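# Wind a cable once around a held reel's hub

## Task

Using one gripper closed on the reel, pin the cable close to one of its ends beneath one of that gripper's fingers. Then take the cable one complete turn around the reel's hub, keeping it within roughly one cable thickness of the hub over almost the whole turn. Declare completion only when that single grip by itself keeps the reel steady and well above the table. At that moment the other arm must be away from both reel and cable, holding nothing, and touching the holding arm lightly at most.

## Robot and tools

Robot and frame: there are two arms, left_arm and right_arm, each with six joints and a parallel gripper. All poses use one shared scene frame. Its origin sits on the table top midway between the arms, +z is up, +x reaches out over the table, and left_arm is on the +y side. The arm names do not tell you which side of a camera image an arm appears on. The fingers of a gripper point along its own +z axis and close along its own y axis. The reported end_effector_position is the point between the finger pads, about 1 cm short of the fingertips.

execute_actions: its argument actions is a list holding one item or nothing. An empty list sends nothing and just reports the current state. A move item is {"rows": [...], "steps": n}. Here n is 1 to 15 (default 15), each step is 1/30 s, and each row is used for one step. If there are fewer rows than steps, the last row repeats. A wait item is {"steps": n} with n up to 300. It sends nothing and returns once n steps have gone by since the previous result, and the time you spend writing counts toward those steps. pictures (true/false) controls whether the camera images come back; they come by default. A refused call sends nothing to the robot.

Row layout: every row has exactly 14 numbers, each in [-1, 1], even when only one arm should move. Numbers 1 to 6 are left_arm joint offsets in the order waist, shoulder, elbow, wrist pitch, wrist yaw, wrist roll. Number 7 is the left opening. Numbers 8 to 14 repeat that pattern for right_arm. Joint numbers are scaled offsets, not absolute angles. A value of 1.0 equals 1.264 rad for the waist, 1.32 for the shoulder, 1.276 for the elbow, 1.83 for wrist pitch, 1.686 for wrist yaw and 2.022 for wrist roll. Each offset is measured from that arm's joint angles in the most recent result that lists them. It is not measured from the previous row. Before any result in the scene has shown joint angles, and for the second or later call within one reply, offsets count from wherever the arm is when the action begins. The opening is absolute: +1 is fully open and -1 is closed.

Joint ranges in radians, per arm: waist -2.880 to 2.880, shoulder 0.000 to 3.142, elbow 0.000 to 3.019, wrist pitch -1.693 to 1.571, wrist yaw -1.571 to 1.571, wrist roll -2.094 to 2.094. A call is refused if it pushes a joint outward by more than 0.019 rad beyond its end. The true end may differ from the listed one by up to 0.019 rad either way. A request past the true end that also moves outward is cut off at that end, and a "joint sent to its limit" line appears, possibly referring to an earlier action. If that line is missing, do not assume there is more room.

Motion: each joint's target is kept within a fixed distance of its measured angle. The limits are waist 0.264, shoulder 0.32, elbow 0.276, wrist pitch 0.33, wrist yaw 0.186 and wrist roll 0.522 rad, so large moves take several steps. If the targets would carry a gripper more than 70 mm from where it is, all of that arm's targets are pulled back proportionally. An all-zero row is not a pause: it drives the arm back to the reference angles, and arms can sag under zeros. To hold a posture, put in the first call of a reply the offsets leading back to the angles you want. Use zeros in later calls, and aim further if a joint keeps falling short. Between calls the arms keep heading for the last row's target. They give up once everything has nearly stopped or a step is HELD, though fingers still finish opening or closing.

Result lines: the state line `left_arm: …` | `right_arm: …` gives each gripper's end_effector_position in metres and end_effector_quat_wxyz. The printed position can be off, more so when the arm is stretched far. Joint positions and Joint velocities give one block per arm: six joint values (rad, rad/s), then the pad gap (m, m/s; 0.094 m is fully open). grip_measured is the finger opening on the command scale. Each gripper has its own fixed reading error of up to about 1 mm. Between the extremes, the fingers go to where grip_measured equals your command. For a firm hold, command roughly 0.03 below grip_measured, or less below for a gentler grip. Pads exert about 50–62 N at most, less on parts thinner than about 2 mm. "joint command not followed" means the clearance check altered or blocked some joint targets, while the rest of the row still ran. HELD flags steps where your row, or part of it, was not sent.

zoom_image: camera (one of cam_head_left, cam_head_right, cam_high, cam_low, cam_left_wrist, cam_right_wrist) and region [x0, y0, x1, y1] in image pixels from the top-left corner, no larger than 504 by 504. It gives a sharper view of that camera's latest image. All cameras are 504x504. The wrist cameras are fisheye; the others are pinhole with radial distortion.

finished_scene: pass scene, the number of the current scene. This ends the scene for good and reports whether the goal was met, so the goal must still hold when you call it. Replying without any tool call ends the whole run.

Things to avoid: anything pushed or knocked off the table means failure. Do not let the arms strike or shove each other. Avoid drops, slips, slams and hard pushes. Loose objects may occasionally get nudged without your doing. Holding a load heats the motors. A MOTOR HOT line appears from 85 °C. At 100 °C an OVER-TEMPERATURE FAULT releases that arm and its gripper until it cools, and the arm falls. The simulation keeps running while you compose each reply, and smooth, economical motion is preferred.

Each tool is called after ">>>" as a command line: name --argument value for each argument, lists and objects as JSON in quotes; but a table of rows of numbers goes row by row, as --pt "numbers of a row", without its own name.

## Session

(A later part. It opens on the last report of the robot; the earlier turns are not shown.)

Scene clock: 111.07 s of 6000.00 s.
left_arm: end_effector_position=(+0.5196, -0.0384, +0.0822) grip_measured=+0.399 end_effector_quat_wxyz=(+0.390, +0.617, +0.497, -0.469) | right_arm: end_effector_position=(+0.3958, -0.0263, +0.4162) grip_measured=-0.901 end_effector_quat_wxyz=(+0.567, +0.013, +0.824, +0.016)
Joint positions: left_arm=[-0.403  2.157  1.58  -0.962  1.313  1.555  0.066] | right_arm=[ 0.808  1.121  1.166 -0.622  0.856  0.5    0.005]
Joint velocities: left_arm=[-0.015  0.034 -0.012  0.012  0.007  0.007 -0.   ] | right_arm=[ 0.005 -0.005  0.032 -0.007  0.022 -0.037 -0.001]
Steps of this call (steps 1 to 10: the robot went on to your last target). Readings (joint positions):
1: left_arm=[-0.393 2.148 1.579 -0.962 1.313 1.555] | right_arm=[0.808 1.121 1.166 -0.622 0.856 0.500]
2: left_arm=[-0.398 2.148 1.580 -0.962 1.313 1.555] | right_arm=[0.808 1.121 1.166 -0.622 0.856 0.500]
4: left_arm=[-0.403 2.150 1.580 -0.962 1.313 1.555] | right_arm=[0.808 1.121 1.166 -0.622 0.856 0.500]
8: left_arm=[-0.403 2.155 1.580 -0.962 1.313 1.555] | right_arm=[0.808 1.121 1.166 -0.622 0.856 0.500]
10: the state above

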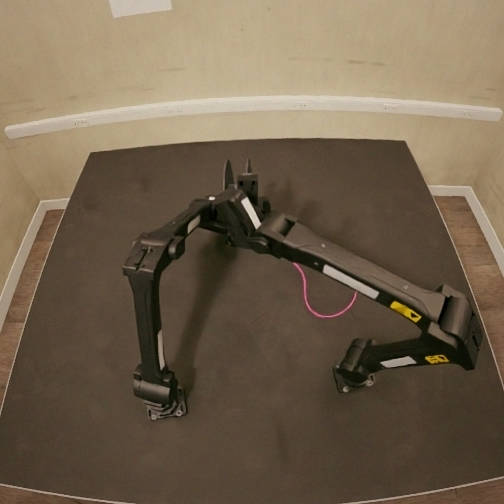

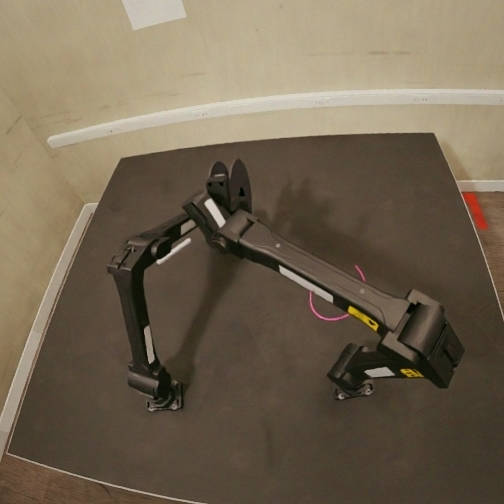

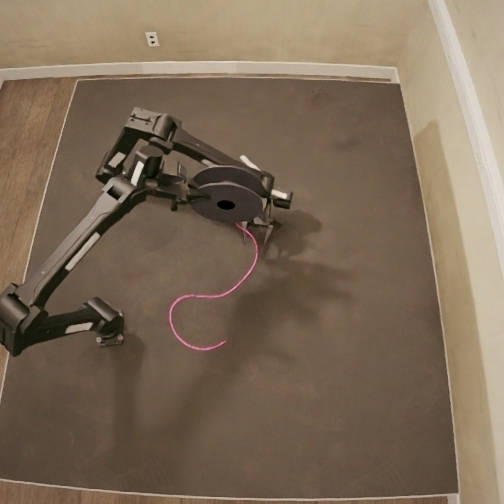

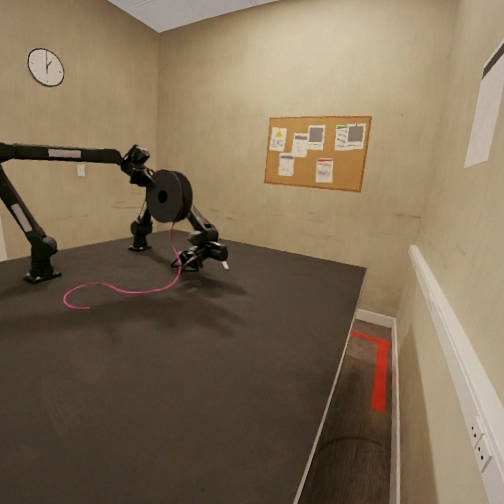

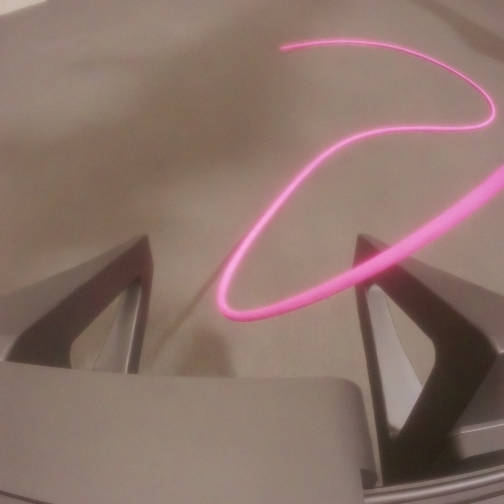

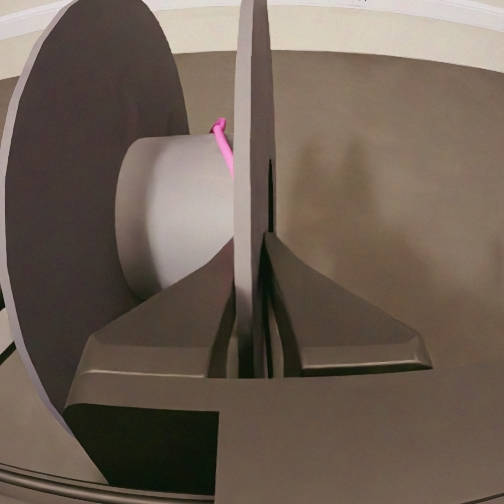

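>>> execute_actions --actions '[]'

Scene clock: 112.97 s of 6000.00 s.
left_arm: end_effector_position=(+0.5195, -0.0384, +0.0813) grip_measured=+0.399 end_effector_quat_wxyz=(+0.390, +0.617, +0.497, -0.469) | right_arm: end_effector_position=(+0.3958, -0.0263, +0.4162) grip_measured=-0.901 end_effector_quat_wxyz=(+0.567, +0.013, +0.824, +0.016)
Joint positions: left_arm=[-0.403  2.158  1.58  -0.962  1.313  1.555  0.066] | right_arm=[ 0.808  1.121  1.166 -0.622  0.856  0.5    0.005]
Joint velocities: left_arm=[ 0.005  0.015 -0.002 -0.002  0.037  0.007  0.   ] | right_arm=[ 0.005 -0.005  0.002 -0.012 -0.022 -0.022 -0.001]
Steps of this call (steps 1 to 30: the robot went on to your last target; steps 31 to 57: nothing new was sent). Readings (joint positions):
1: left_arm=[-0.403 2.158 1.580 -0.962 1.313 1.555] | right_arm=[0.808 1.121 1.166 -0.622 0.856 0.500]
2: left_arm=[-0.403 2.158 1.580 -0.962 1.313 1.555] | right_arm=[0.808 1.121 1.166 -0.622 0.856 0.500]
4: left_arm=[-0.403 2.158 1.580 -0.962 1.313 1.555] | right_arm=[0.808 1.121 1.166 -0.622 0.856 0.500]
8: left_arm=[-0.403 2.158 1.580 -0.962 1.313 1.555] | right_arm=[0.808 1.121 1.166 -0.622 0.856 0.500]
57: the state above
All arms were judged still, so your last target was given up. Only a new action makes them travel on or press farther. Fingers that are still opening or closing keep moving.

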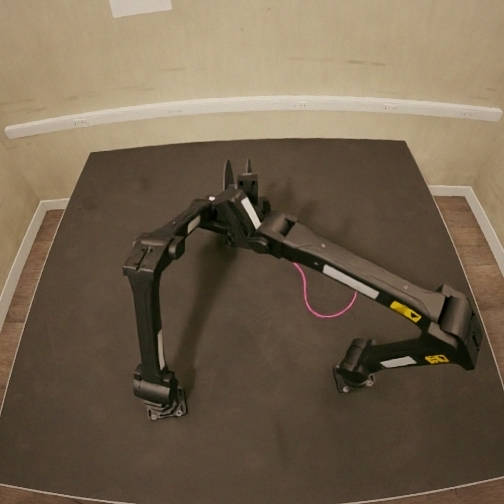

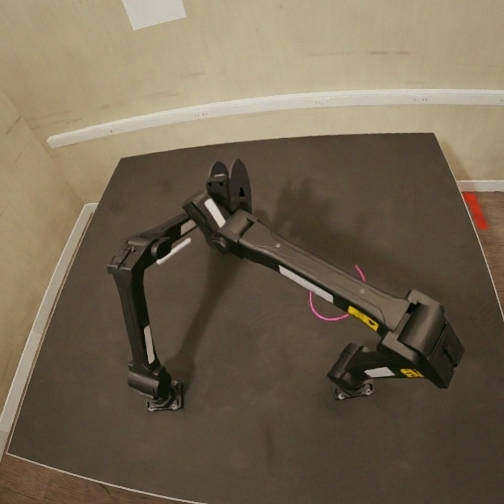

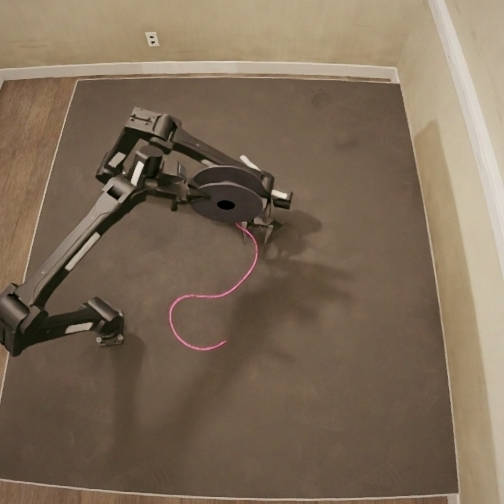

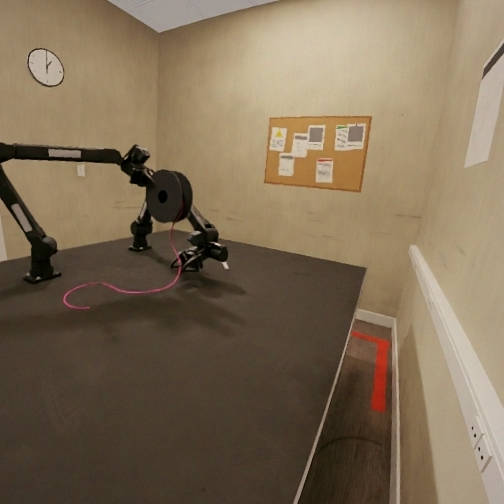

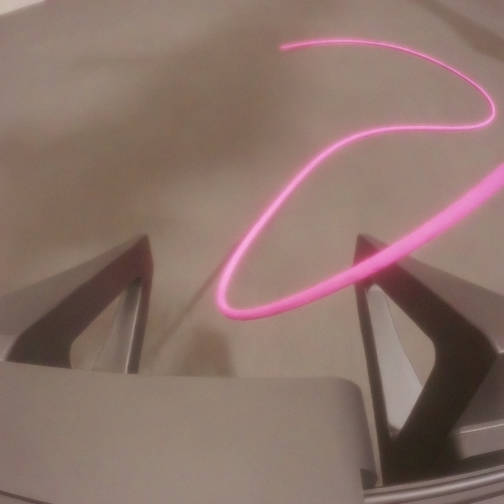

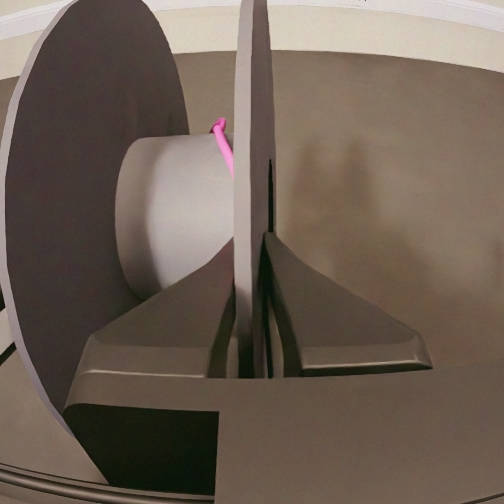

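>>> execute_actions --actions '[{"rows":[[0,0.01,0,0,0,0,0.35,0,0,0.05,0.015,0.003,0,-0.985],[0,0.02,0,0,0,0,0.3,0,0,0.05,0.015,0.003,0,-0.985],[0,0.028,0,0,0,0,0.2,0,0,0.05,0.015,0.003,0,-0.985],[0,0.034,0,0,0,0,0.1,0,0,0.05,0.015,0.003,0,-0.985],[0,0.036,0,0,0,0,0.0,0,0,0.05,0.015,0.003,0,-0.985],[0,0.036,0,0,0,0,-0.1,0,0,0.05,0.015,0.003,0,-0.985],[0,0.036,0,0,0,0,-0.2,0,0,0.05,0.015,0.003,0,-0.985],[0,0.036,0,0,0,0,-0.3,0,0,0.05,0.015,0.003,0,-0.985],[0,0.036,0,0,0,0,-0.4,0,0,0.05,0.015,0.003,0,-0.985],[0,0.036,0,0,0,0,-0.48,0,0,0.05,0.015,0.003,0,-0.985],[0,0.036,0,0,0,0,-0.55,0,0,0.05,0.015,0.003,0,-0.985],[0,0.036,0,0,0,0,-0.6,0,0,0.05,0.015,0.003,0,-0.985]],"steps":15}]'

Scene clock: 114.90 s of 6000.00 s.
left_arm: end_effector_position=(+0.5180, -0.0381, +0.0655) grip_measured=-0.598 end_effector_quat_wxyz=(+0.382, +0.612, +0.504, -0.476) | right_arm: end_effector_position=(+0.3958, -0.0263, +0.4162) grip_measured=-0.901 end_effector_quat_wxyz=(+0.567, +0.013, +0.824, +0.016)
Joint positions: left_arm=[-0.403  2.185  1.58  -0.962  1.313  1.555  0.019] | right_arm=[ 0.808  1.121  1.166 -0.622  0.856  0.5    0.005]
Joint velocities: left_arm=[-0.005 -0.015 -0.022  0.007 -0.095 -0.007 -0.001] | right_arm=[ 0.015  0.005 -0.012  0.002 -0.051 -0.037 -0.   ]
Steps of this call (steps 1 to 43: nothing new was sent; steps 44 to 58: all 15 steps of this action). Readings (joint positions):
44: left_arm=[-0.403 2.158 1.580 -0.962 1.313 1.555] | right_arm=[0.808 1.121 1.166 -0.622 0.856 0.500]
45: left_arm=[-0.403 2.158 1.580 -0.962 1.313 1.555] | right_arm=[0.808 1.121 1.166 -0.622 0.856 0.500]
47: left_arm=[-0.403 2.160 1.580 -0.962 1.313 1.555] | right_arm=[0.808 1.121 1.166 -0.622 0.856 0.500]
51: left_arm=[-0.403 2.171 1.580 -0.962 1.313 1.555] | right_arm=[0.808 1.121 1.166 -0.622 0.856 0.500]
58: the state above

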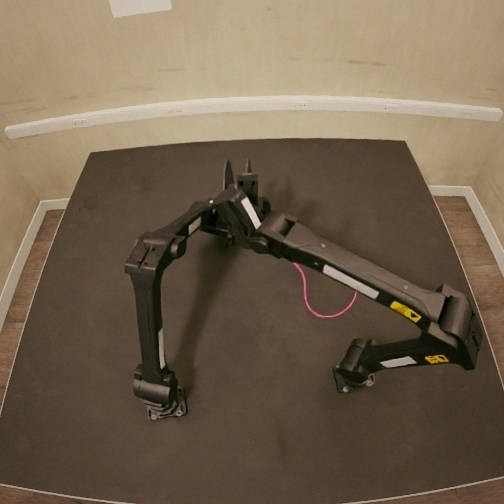

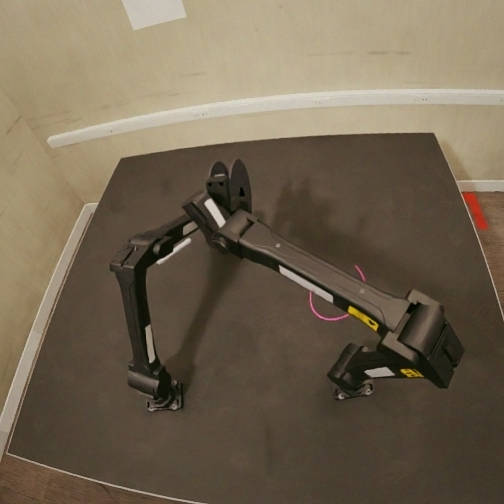

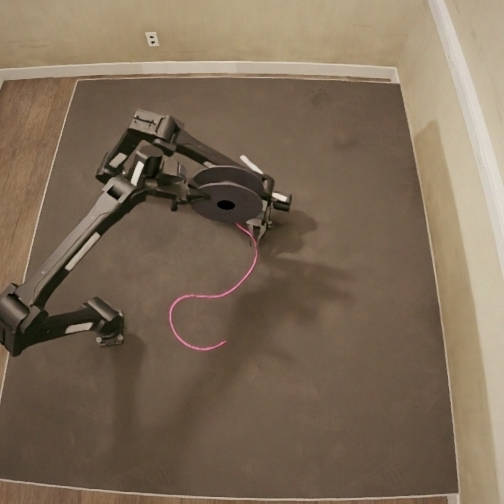

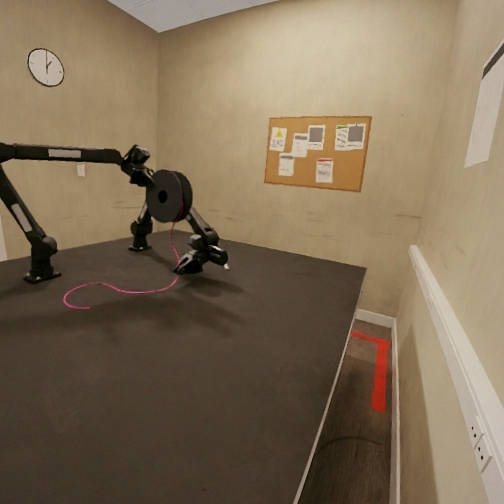

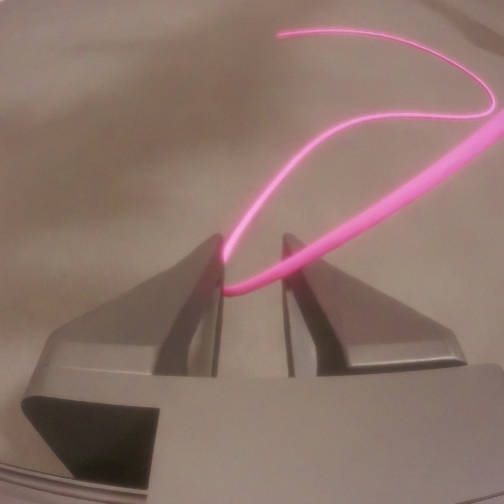

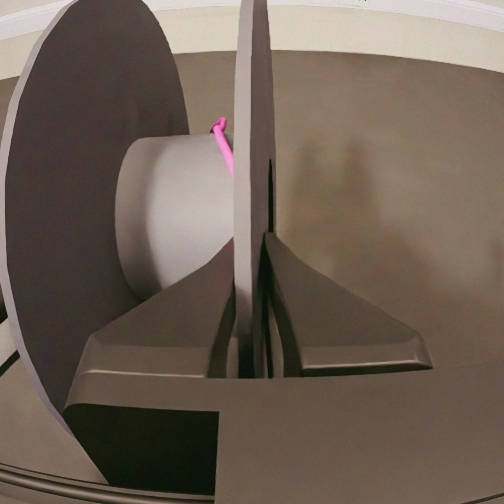

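Cable is between the fingers. Close.

>>> execute_actions --actions '[{"rows":[[0,0,0,0,0,0,-0.66,0,0,0.05,0.015,0.003,0,-0.985],[0,0,0,0,0,0,-0.72,0,0,0.05,0.015,0.003,0,-0.985],[0,0,0,0,0,0,-0.78,0,0,0.05,0.015,0.003,0,-0.985],[0,0,0,0,0,0,-0.83,0,0,0.05,0.015,0.003,0,-0.985],[0,0,0,0,0,0,-0.87,0,0,0.05,0.015,0.003,0,-0.985],[0,0,0,0,0,0,-0.9,0,0,0.05,0.015,0.003,0,-0.985],[0,0,0,0,0,0,-0.93,0,0,0.05,0.015,0.003,0,-0.985],[0,0,0,0,0,0,-0.95,0,0,0.05,0.015,0.003,0,-0.985],[0,0,0,0,0,0,-0.965,0,0,0.05,0.015,0.003,0,-0.985],[0,0,0,0,0,0,-0.975,0,0,0.05,0.015,0.003,0,-0.985]],"steps":15}]'

Scene clock: 116.10 s of 6000.00 s.
left_arm: end_effector_position=(+0.5180, -0.0381, +0.0655) grip_measured=-0.960 end_effector_quat_wxyz=(+0.382, +0.612, +0.504, -0.476) | right_arm: end_effector_position=(+0.3958, -0.0263, +0.4162) grip_measured=-0.901 end_effector_quat_wxyz=(+0.567, +0.013, +0.824, +0.016)
Joint positions: left_arm=[-0.403  2.185  1.58  -0.962  1.313  1.555  0.002] | right_arm=[ 0.808  1.121  1.166 -0.622  0.856  0.5    0.005]
Joint velocities: left_arm=[-0.005  0.005 -0.007 -0.007 -0.051 -0.007 -0.001] | right_arm=[-0.005 -0.005 -0.007 -0.022 -0.066  0.081  0.001]
Steps of this call (steps 1 to 15: the robot went on to your last target; steps 16 to 21: nothing new was sent; steps 22 to 36: all 15 steps of this action). Readings (joint positions):
22: left_arm=[-0.403 2.185 1.580 -0.962 1.313 1.555] | right_arm=[0.808 1.121 1.166 -0.622 0.856 0.500]
23: left_arm=[-0.403 2.185 1.580 -0.962 1.313 1.555] | right_arm=[0.808 1.121 1.166 -0.622 0.856 0.500]
25: left_arm=[-0.403 2.185 1.580 -0.962 1.313 1.555] | right_arm=[0.808 1.121 1.166 -0.622 0.856 0.500]
29: left_arm=[-0.403 2.185 1.580 -0.962 1.313 1.555] | right_arm=[0.808 1.121 1.166 -0.622 0.856 0.500]
36: the state above

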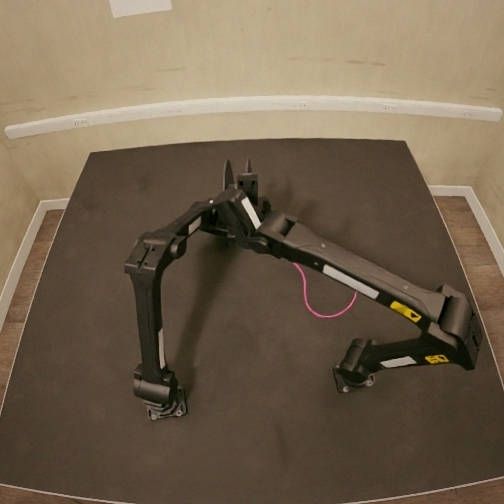

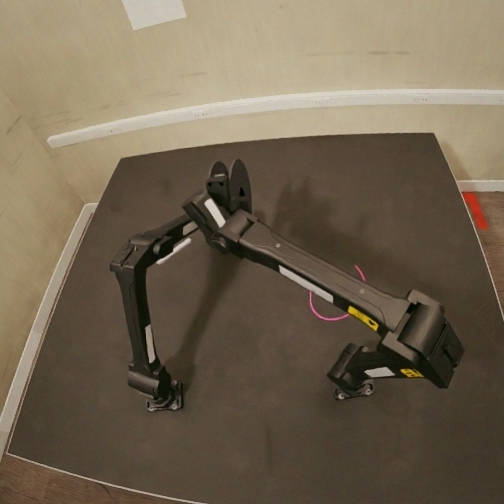

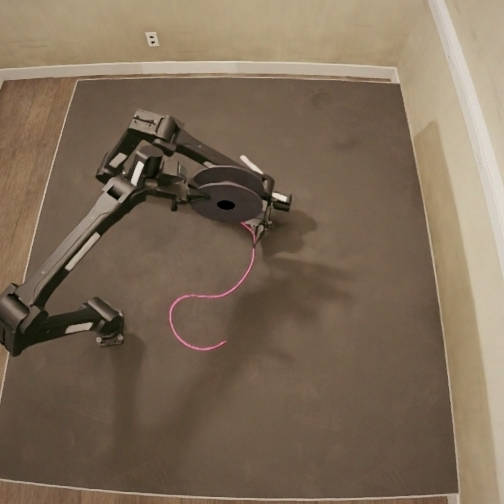

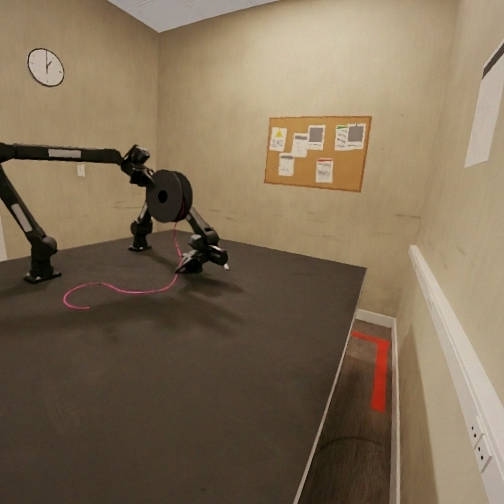

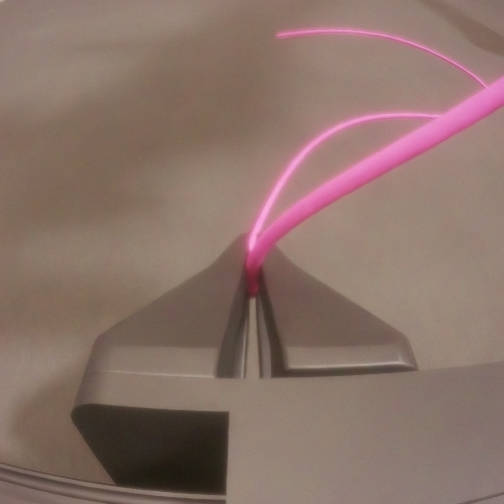

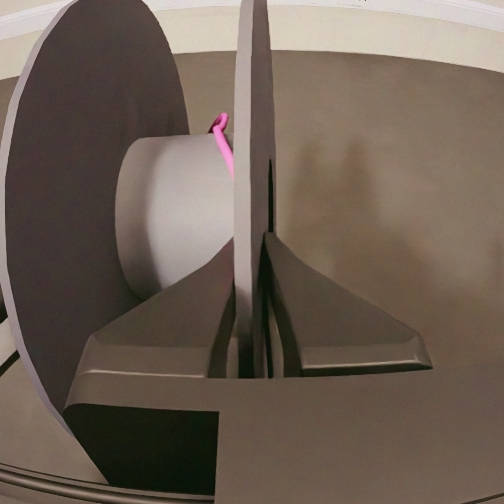

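>>> execute_actions --actions '[{"rows":[[0.002,-0.03,-0.01,0.002,0,-0.02,-0.975,0,0,0.05,0.015,0.003,0,-0.985],[0.004,-0.06,-0.03,0.004,0,-0.04,-0.975,0,0,0.05,0.015,0.003,0,-0.985],[0.006,-0.09,-0.06,0.007,0,-0.06,-0.975,0,0,0.05,0.015,0.003,0,-0.985],[0.009,-0.125,-0.10,0.011,0,-0.085,-0.975,0,0,0.05,0.015,0.003,0,-0.985],[0.012,-0.16,-0.14,0.015,0,-0.11,-0.975,0,0,0.05,0.015,0.003,0,-0.985],[0.015,-0.20,-0.185,0.02,0,-0.14,-0.975,0,0,0.05,0.015,0.003,0,-0.985],[0.018,-0.24,-0.23,0.025,0,-0.17,-0.975,0,0,0.05,0.015,0.003,0,-0.985],[0.022,-0.28,-0.28,0.03,0,-0.2,-0.975,0,0,0.05,0.015,0.003,0,-0.985],[0.025,-0.32,-0.33,0.035,0,-0.23,-0.975,0,0,0.05,0.015,0.003,0,-0.985],[0.029,-0.36,-0.38,0.04,0,-0.26,-0.975,0,0,0.05,0.015,0.003,0,-0.985],[0.032,-0.40,-0.43,0.045,0,-0.29,-0.975,0,0,0.05,0.015,0.003,0,-0.985],[0.035,-0.435,-0.48,0.049,0,-0.32,-0.975,0,0,0.05,0.015,0.003,0,-0.985],[0.038,-0.465,-0.525,0.053,0,-0.345,-0.975,0,0,0.05,0.015,0.003,0,-0.985],[0.041,-0.49,-0.565,0.056,0,-0.365,-0.975,0,0,0.05,0.015,0.003,0,-0.985],[0.043,-0.515,-0.595,0.059,0,-0.381,-0.975,0,0,0.05,0.015,0.003,0,-0.985]],"steps":15}]' --pictures false

>>> execute_actions --actions '[{"steps":14}]'

Scene clock: 119.23 s of 6000.00 s.
left_arm: end_effector_position=(+0.3178, +0.0210, +0.1782) grip_measured=-0.960 end_effector_quat_wxyz=(+0.277, +0.455, +0.648, -0.544) | right_arm: end_effector_position=(+0.3958, -0.0263, +0.4162) grip_measured=-0.901 end_effector_quat_wxyz=(+0.567, +0.013, +0.824, +0.016)
Joint positions: left_arm=[-0.361  1.519  0.916 -0.877  1.313  0.99   0.002] | right_arm=[ 0.808  1.121  1.166 -0.622  0.856  0.5    0.005]
Joint velocities: left_arm=[ 0.151 -1.46  -1.394  0.139  0.007 -1.355 -0.001] | right_arm=[-0.005  0.005  0.007  0.002 -0.007 -0.007 -0.001]
Steps of this call (steps 1 to 15: the robot went on to your last target; steps 16 to 79: nothing new was sent; steps 80 to 94: all 15 steps of this action). Readings (joint positions):
80: left_arm=[-0.403 2.183 1.579 -0.962 1.313 1.549] | right_arm=[0.808 1.121 1.166 -0.622 0.856 0.500]
81: left_arm=[-0.403 2.178 1.573 -0.961 1.313 1.537] | right_arm=[0.808 1.121 1.166 -0.622 0.856 0.500]
83: left_arm=[-0.403 2.141 1.525 -0.953 1.313 1.495] | right_arm=[0.808 1.121 1.166 -0.622 0.856 0.500]
87: left_arm=[-0.398 1.964 1.325 -0.930 1.313 1.348] | right_arm=[0.808 1.121 1.166 -0.622 0.856 0.500]
94: the state above

Scene clock: 119.70 s of 6000.00 s.
left_arm: end_effector_position=(+0.2892, +0.0285, +0.1560) grip_measured=-0.960 end_effector_quat_wxyz=(+0.204, +0.373, +0.699, -0.575) | right_arm: end_effector_position=(+0.3958, -0.0263, +0.4162) grip_measured=-0.901 end_effector_quat_wxyz=(+0.567, +0.013, +0.824, +0.016)
Joint positions: left_arm=[-0.354  1.502  0.825 -0.865  1.313  0.801  0.002] | right_arm=[ 0.808  1.121  1.166 -0.622  0.856  0.5    0.005]
Joint velocities: left_arm=[-0.005 -0.015 -0.017  0.017  0.007 -0.051  0.001] | right_arm=[ 0.005  0.005  0.007  0.012 -0.051 -0.037 -0.001]
Steps of this call (steps 1 to 14: the robot went on to your last target). Readings (joint positions):
1: left_arm=[-0.356 1.477 0.874 -0.876 1.313 0.951] | right_arm=[0.808 1.121 1.166 -0.622 0.856 0.500]
2: left_arm=[-0.354 1.451 0.845 -0.876 1.313 0.920] | right_arm=[0.808 1.121 1.166 -0.622 0.856 0.500]
4: left_arm=[-0.354 1.444 0.826 -0.875 1.313 0.875] | right_arm=[0.808 1.121 1.166 -0.622 0.856 0.500]
8: left_arm=[-0.354 1.485 0.825 -0.867 1.313 0.826] | right_arm=[0.808 1.121 1.166 -0.622 0.856 0.500]
14: the state above

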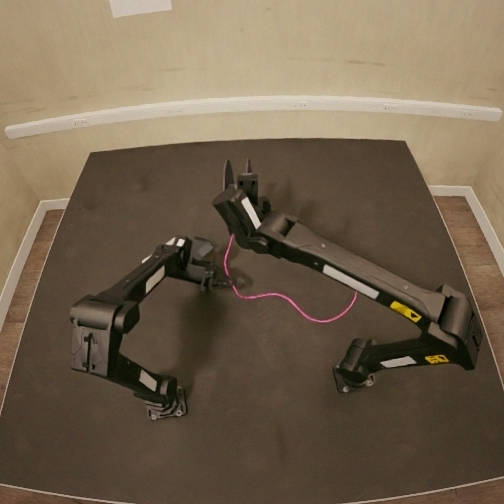

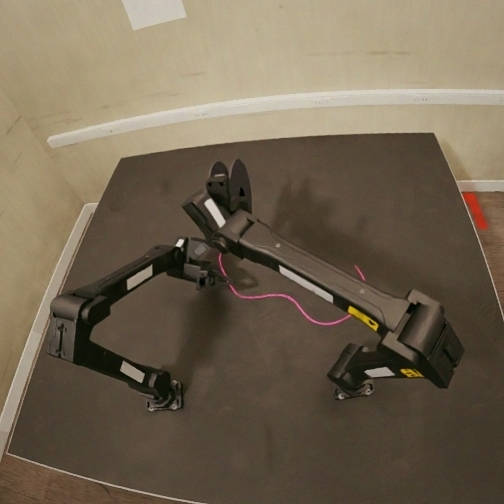

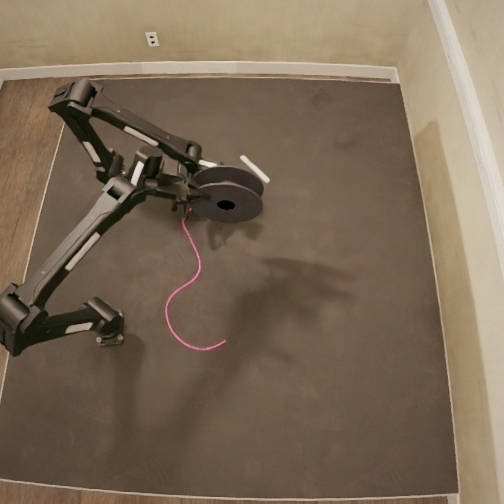

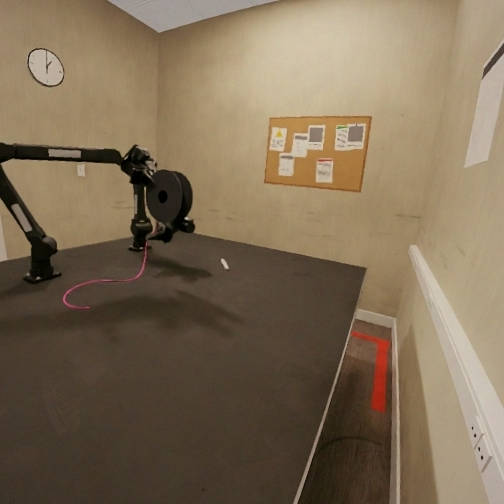

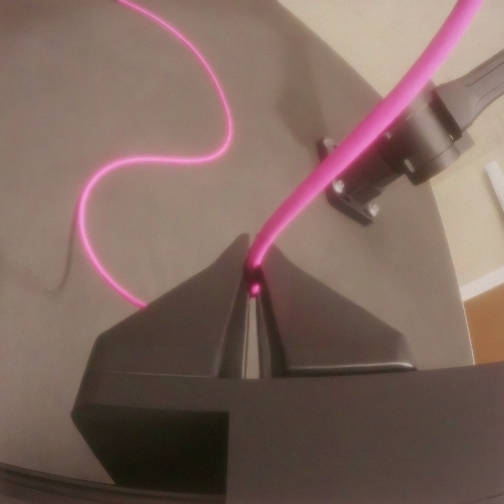

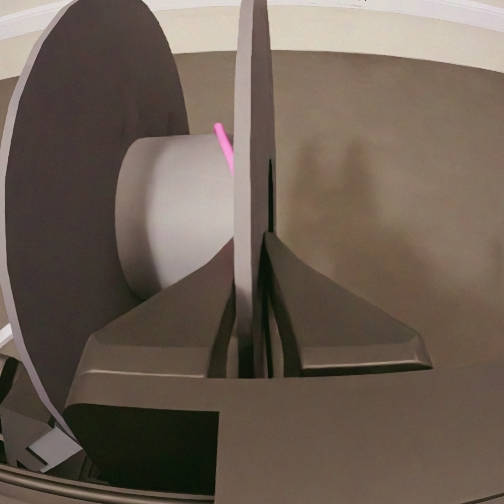

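>>> execute_actions --actions '[{"rows":[[0.005,-0.014,0.004,-0.013,0,-0.016,-0.975,0,0,0.05,0.015,0.003,0,-0.985],[0.012,-0.036,0.009,-0.032,0,-0.04,-0.975,0,0,0.05,0.015,0.003,0,-0.985],[0.02,-0.061,0.016,-0.055,0,-0.067,-0.975,0,0,0.05,0.015,0.003,0,-0.985],[0.029,-0.09,0.023,-0.08,0,-0.099,-0.975,0,0,0.05,0.015,0.003,0,-0.985],[0.038,-0.118,0.031,-0.106,0,-0.131,-0.975,0,0,0.05,0.015,0.003,0,-0.985],[0.047,-0.147,0.038,-0.132,0,-0.162,-0.975,0,0,0.05,0.015,0.003,0,-0.985],[0.057,-0.175,0.046,-0.158,0,-0.194,-0.975,0,0,0.05,0.015,0.003,0,-0.985],[0.066,-0.204,0.053,-0.184,0,-0.226,-0.975,0,0,0.05,0.015,0.003,0,-0.985],[0.075,-0.233,0.06,-0.209,0,-0.257,-0.975,0,0,0.05,0.015,0.003,0,-0.985],[0.084,-0.261,0.068,-0.235,0,-0.289,-0.975,0,0,0.05,0.015,0.003,0,-0.985],[0.092,-0.286,0.074,-0.258,0,-0.317,-0.975,0,0,0.05,0.015,0.003,0,-0.985],[0.1,-0.311,0.081,-0.28,0,-0.345,-0.975,0,0,0.05,0.015,0.003,0,-0.985],[0.107,-0.332,0.086,-0.3,0,-0.368,-0.975,0,0,0.05,0.015,0.003,0,-0.985],[0.112,-0.347,0.09,-0.312,0,-0.384,-0.975,0,0,0.05,0.015,0.003,0,-0.985],[0.116,-0.358,0.093,-0.322,0,-0.396,-0.975,0,0,0.05,0.015,0.003,0,-0.985]],"steps":15}]' --pictures false

>>> execute_actions --actions '[{"steps":12}]'

Scene clock: 122.87 s of 6000.00 s.
left_arm: end_effector_position=(+0.2235, +0.0769, +0.3188) grip_measured=-0.960 end_effector_quat_wxyz=(+0.064, +0.097, +0.786, -0.607) | right_arm: end_effector_position=(+0.3958, -0.0263, +0.4162) grip_measured=-0.901 end_effector_quat_wxyz=(+0.567, +0.013, +0.824, +0.016)
Joint positions: left_arm=[-0.221  1.046  0.899 -1.393  1.313  0.196  0.002] | right_arm=[ 0.808  1.121  1.166 -0.622  0.856  0.5    0.005]
Joint velocities: left_arm=[ 0.21  -0.923  0.271 -0.813 -0.022 -1.238  0.   ] | right_arm=[-0.024 -0.015 -0.002  0.002  0.022  0.037 -0.   ]
Steps of this call (steps 1 to 30: the robot went on to your last target; steps 31 to 80: nothing new was sent; steps 81 to 95: all 15 steps of this action). Readings (joint positions):
81: left_arm=[-0.354 1.501 0.825 -0.868 1.313 0.790] | right_arm=[0.808 1.121 1.166 -0.622 0.856 0.500]
82: left_arm=[-0.353 1.498 0.825 -0.879 1.313 0.780] | right_arm=[0.808 1.121 1.166 -0.622 0.856 0.500]
84: left_arm=[-0.348 1.477 0.825 -0.934 1.313 0.732] | right_arm=[0.808 1.121 1.166 -0.622 0.856 0.500]
88: left_arm=[-0.308 1.344 0.827 -1.102 1.313 0.562] | right_arm=[0.808 1.121 1.166 -0.622 0.856 0.500]
95: the state above

Scene clock: 123.27 s of 6000.00 s.
left_arm: end_effector_position=(+0.2180, +0.0795, +0.3296) grip_measured=-0.960 end_effector_quat_wxyz=(+0.007, +0.019, +0.792, -0.610) | right_arm: end_effector_position=(+0.3958, -0.0263, +0.4162) grip_measured=-0.901 end_effector_quat_wxyz=(+0.567, +0.013, +0.824, +0.016)
Joint positions: left_arm=[-0.212  1.027  0.916 -1.445  1.313  0.022  0.002] | right_arm=[ 0.808  1.121  1.166 -0.622  0.856  0.5    0.005]
Joint velocities: left_arm=[-0.005  0.024 -0.017  0.002  0.007 -0.051  0.   ] | right_arm=[-0.024 -0.005 -0.002 -0.012 -0.007 -0.051  0.   ]
Steps of this call (steps 1 to 12: the robot went on to your last target). Readings (joint positions):
1: left_arm=[-0.215 1.018 0.908 -1.415 1.313 0.158] | right_arm=[0.808 1.121 1.166 -0.622 0.856 0.500]
2: left_arm=[-0.212 0.998 0.913 -1.428 1.313 0.129] | right_arm=[0.808 1.121 1.166 -0.622 0.856 0.500]
4: left_arm=[-0.212 0.982 0.916 -1.440 1.313 0.087] | right_arm=[0.808 1.121 1.166 -0.622 0.856 0.500]
8: left_arm=[-0.212 1.007 0.916 -1.445 1.313 0.041] | right_arm=[0.808 1.121 1.166 -0.622 0.856 0.500]
12: the state above

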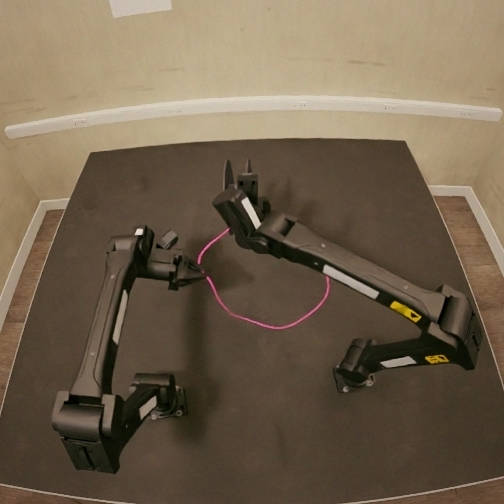

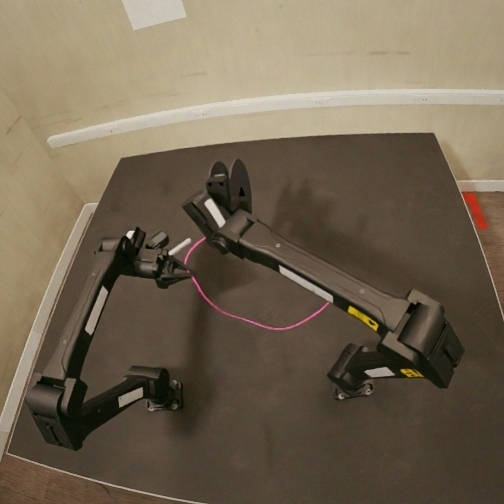

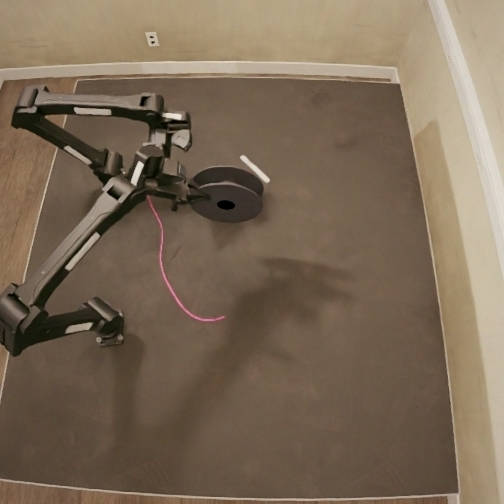

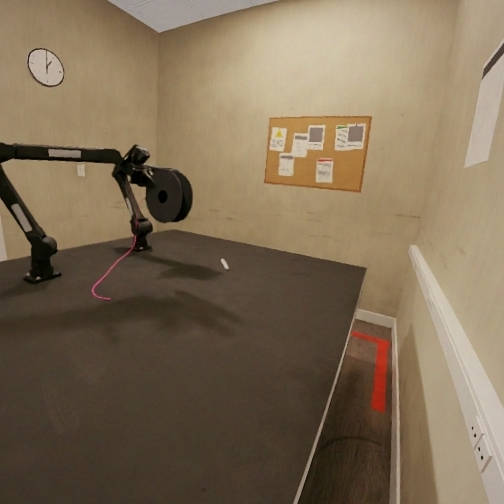

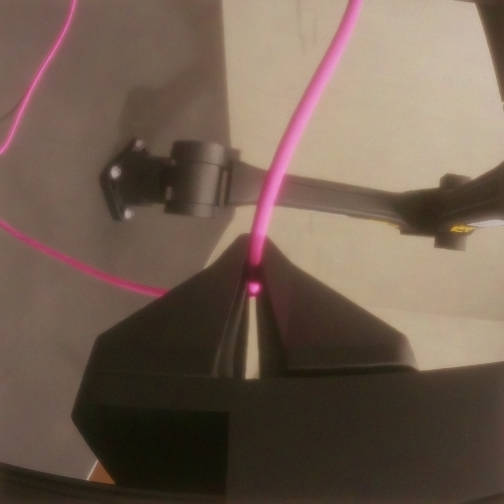

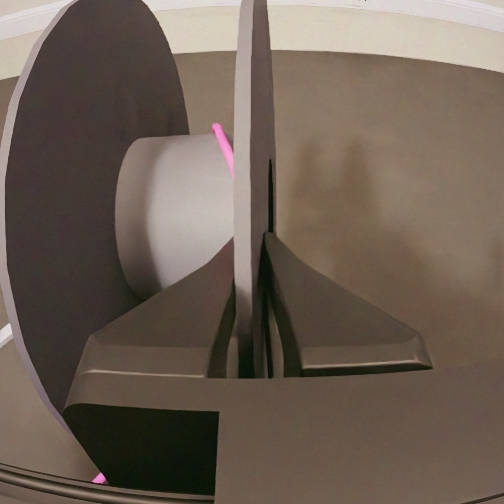

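>>> execute_actions --actions '[{"rows":[[0.005,-0.002,0.006,-0.003,0,-0.007,-0.975,0,0,0.05,0.015,0.003,0,-0.985],[0.012,-0.004,0.016,-0.008,0,-0.018,-0.975,0,0,0.05,0.015,0.003,0,-0.985],[0.02,-0.006,0.027,-0.014,0,-0.031,-0.975,0,0,0.05,0.015,0.003,0,-0.985],[0.03,-0.009,0.04,-0.021,0,-0.046,-0.975,0,0,0.05,0.015,0.003,0,-0.985],[0.04,-0.012,0.053,-0.028,0,-0.061,-0.975,0,0,0.05,0.015,0.003,0,-0.985],[0.049,-0.014,0.066,-0.034,0,-0.075,-0.975,0,0,0.05,0.015,0.003,0,-0.985],[0.059,-0.017,0.078,-0.041,0,-0.09,-0.975,0,0,0.05,0.015,0.003,0,-0.985],[0.068,-0.02,0.091,-0.048,0,-0.105,-0.975,0,0,0.05,0.015,0.003,0,-0.985],[0.078,-0.023,0.104,-0.055,0,-0.12,-0.975,0,0,0.05,0.015,0.003,0,-0.985],[0.088,-0.026,0.117,-0.061,0,-0.134,-0.975,0,0,0.05,0.015,0.003,0,-0.985],[0.096,-0.028,0.128,-0.067,0,-0.147,-0.975,0,0,0.05,0.015,0.003,0,-0.985],[0.104,-0.03,0.139,-0.073,0,-0.16,-0.975,0,0,0.05,0.015,0.003,0,-0.985],[0.112,-0.032,0.149,-0.078,0,-0.171,-0.975,0,0,0.05,0.015,0.003,0,-0.985],[0.117,-0.034,0.155,-0.082,0,-0.178,-0.975,0,0,0.05,0.015,0.003,0,-0.985],[0.121,-0.035,0.16,-0.085,0,-0.184,-0.975,0,0,0.05,0.015,0.003,0,-0.985]],"steps":15}]' --pictures false

>>> execute_actions --actions '[{"steps":8}]'

Scene clock: 130.17 s of 6000.00 s.
left_arm: end_effector_position=(+0.2346, +0.1161, +0.3917) grip_measured=-0.960 end_effector_quat_wxyz=(-0.018, -0.130, +0.781, -0.610) | right_arm: end_effector_position=(+0.3957, -0.0262, +0.4162) grip_measured=-0.901 end_effector_quat_wxyz=(+0.566, +0.013, +0.824, +0.016)
Joint positions: left_arm=[-0.076  0.996  1.059 -1.574  1.313 -0.256  0.002] | right_arm=[ 0.808  1.121  1.166 -0.622  0.855  0.5    0.005]
Joint velocities: left_arm=[ 0.21  -0.2    0.349 -0.203 -0.051 -0.564 -0.   ] | right_arm=[-0.024  0.005  0.007 -0.027  0.022 -0.007 -0.001]
Steps of this call (steps 1 to 30: the robot went on to your last target; steps 31 to 192: nothing new was sent; steps 193 to 207: all 15 steps of this action). Readings (joint positions):
193: left_arm=[-0.212 1.028 0.916 -1.445 1.313 0.009] | right_arm=[0.808 1.121 1.166 -0.622 0.856 0.500]
194: left_arm=[-0.211 1.028 0.916 -1.446 1.313 0.007] | right_arm=[0.808 1.121 1.166 -0.622 0.856 0.500]
196: left_arm=[-0.205 1.027 0.916 -1.457 1.313 -0.011] | right_arm=[0.808 1.121 1.166 -0.622 0.856 0.500]
200: left_arm=[-0.161 1.025 0.940 -1.502 1.313 -0.088] | right_arm=[0.808 1.121 1.166 -0.622 0.856 0.500]
207: the state above

Scene clock: 130.43 s of 6000.00 s.
left_arm: end_effector_position=(+0.2305, +0.1183, +0.4040) grip_measured=-0.960 end_effector_quat_wxyz=(-0.027, -0.155, +0.776, -0.610) | right_arm: end_effector_position=(+0.3958, -0.0259, +0.4163) grip_measured=-0.903 end_effector_quat_wxyz=(+0.567, +0.013, +0.824, +0.017)
Joint positions: left_arm=[-0.066  0.977  1.079 -1.59   1.313 -0.327  0.002] | right_arm=[ 0.808  1.121  1.166 -0.62   0.855  0.5    0.005]
Joint velocities: left_arm=[-0.005 -0.015 -0.012 -0.012 -0.022 -0.066 -0.001] | right_arm=[-0.005 -0.015 -0.017  0.002  0.066  0.007 -0.   ]
Steps of this call (steps 1 to 8: the robot went on to your last target). Readings (joint positions):
1: left_arm=[-0.070 0.990 1.069 -1.580 1.313 -0.273] | right_arm=[0.808 1.121 1.166 -0.622 0.855 0.500]
2: left_arm=[-0.067 0.985 1.076 -1.584 1.313 -0.286] | right_arm=[0.808 1.121 1.166 -0.621 0.855 0.500]
4: left_arm=[-0.066 0.978 1.079 -1.587 1.313 -0.306] | right_arm=[0.808 1.121 1.166 -0.620 0.855 0.500]
8: the state above

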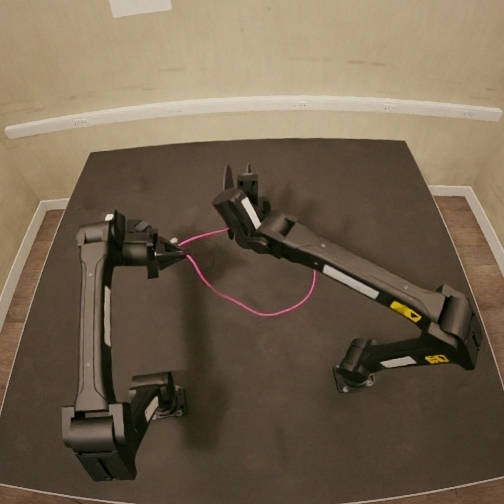

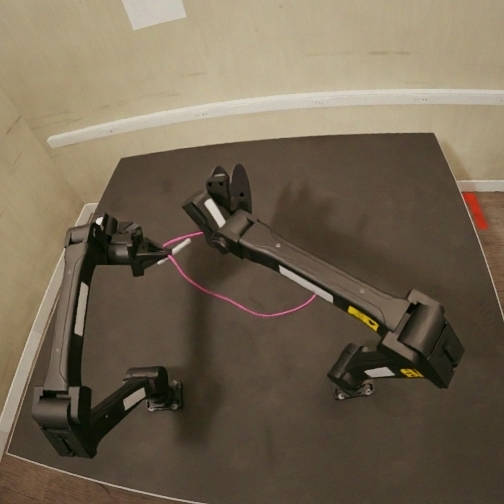

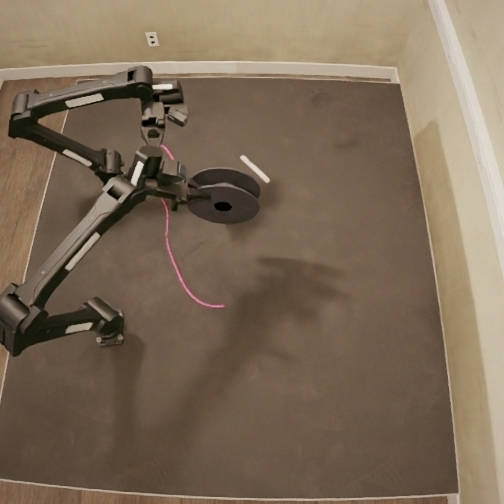

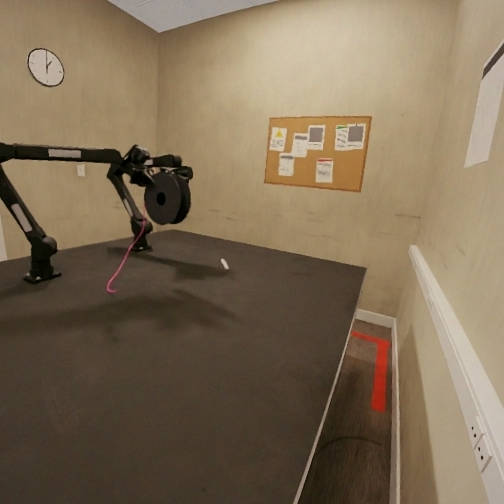

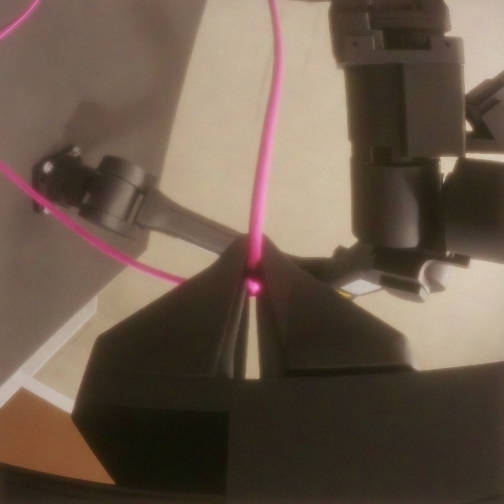

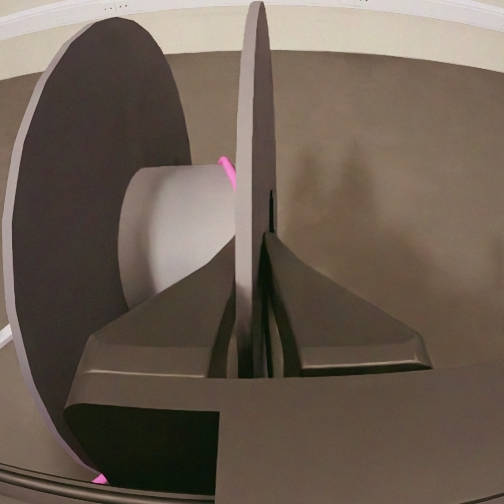

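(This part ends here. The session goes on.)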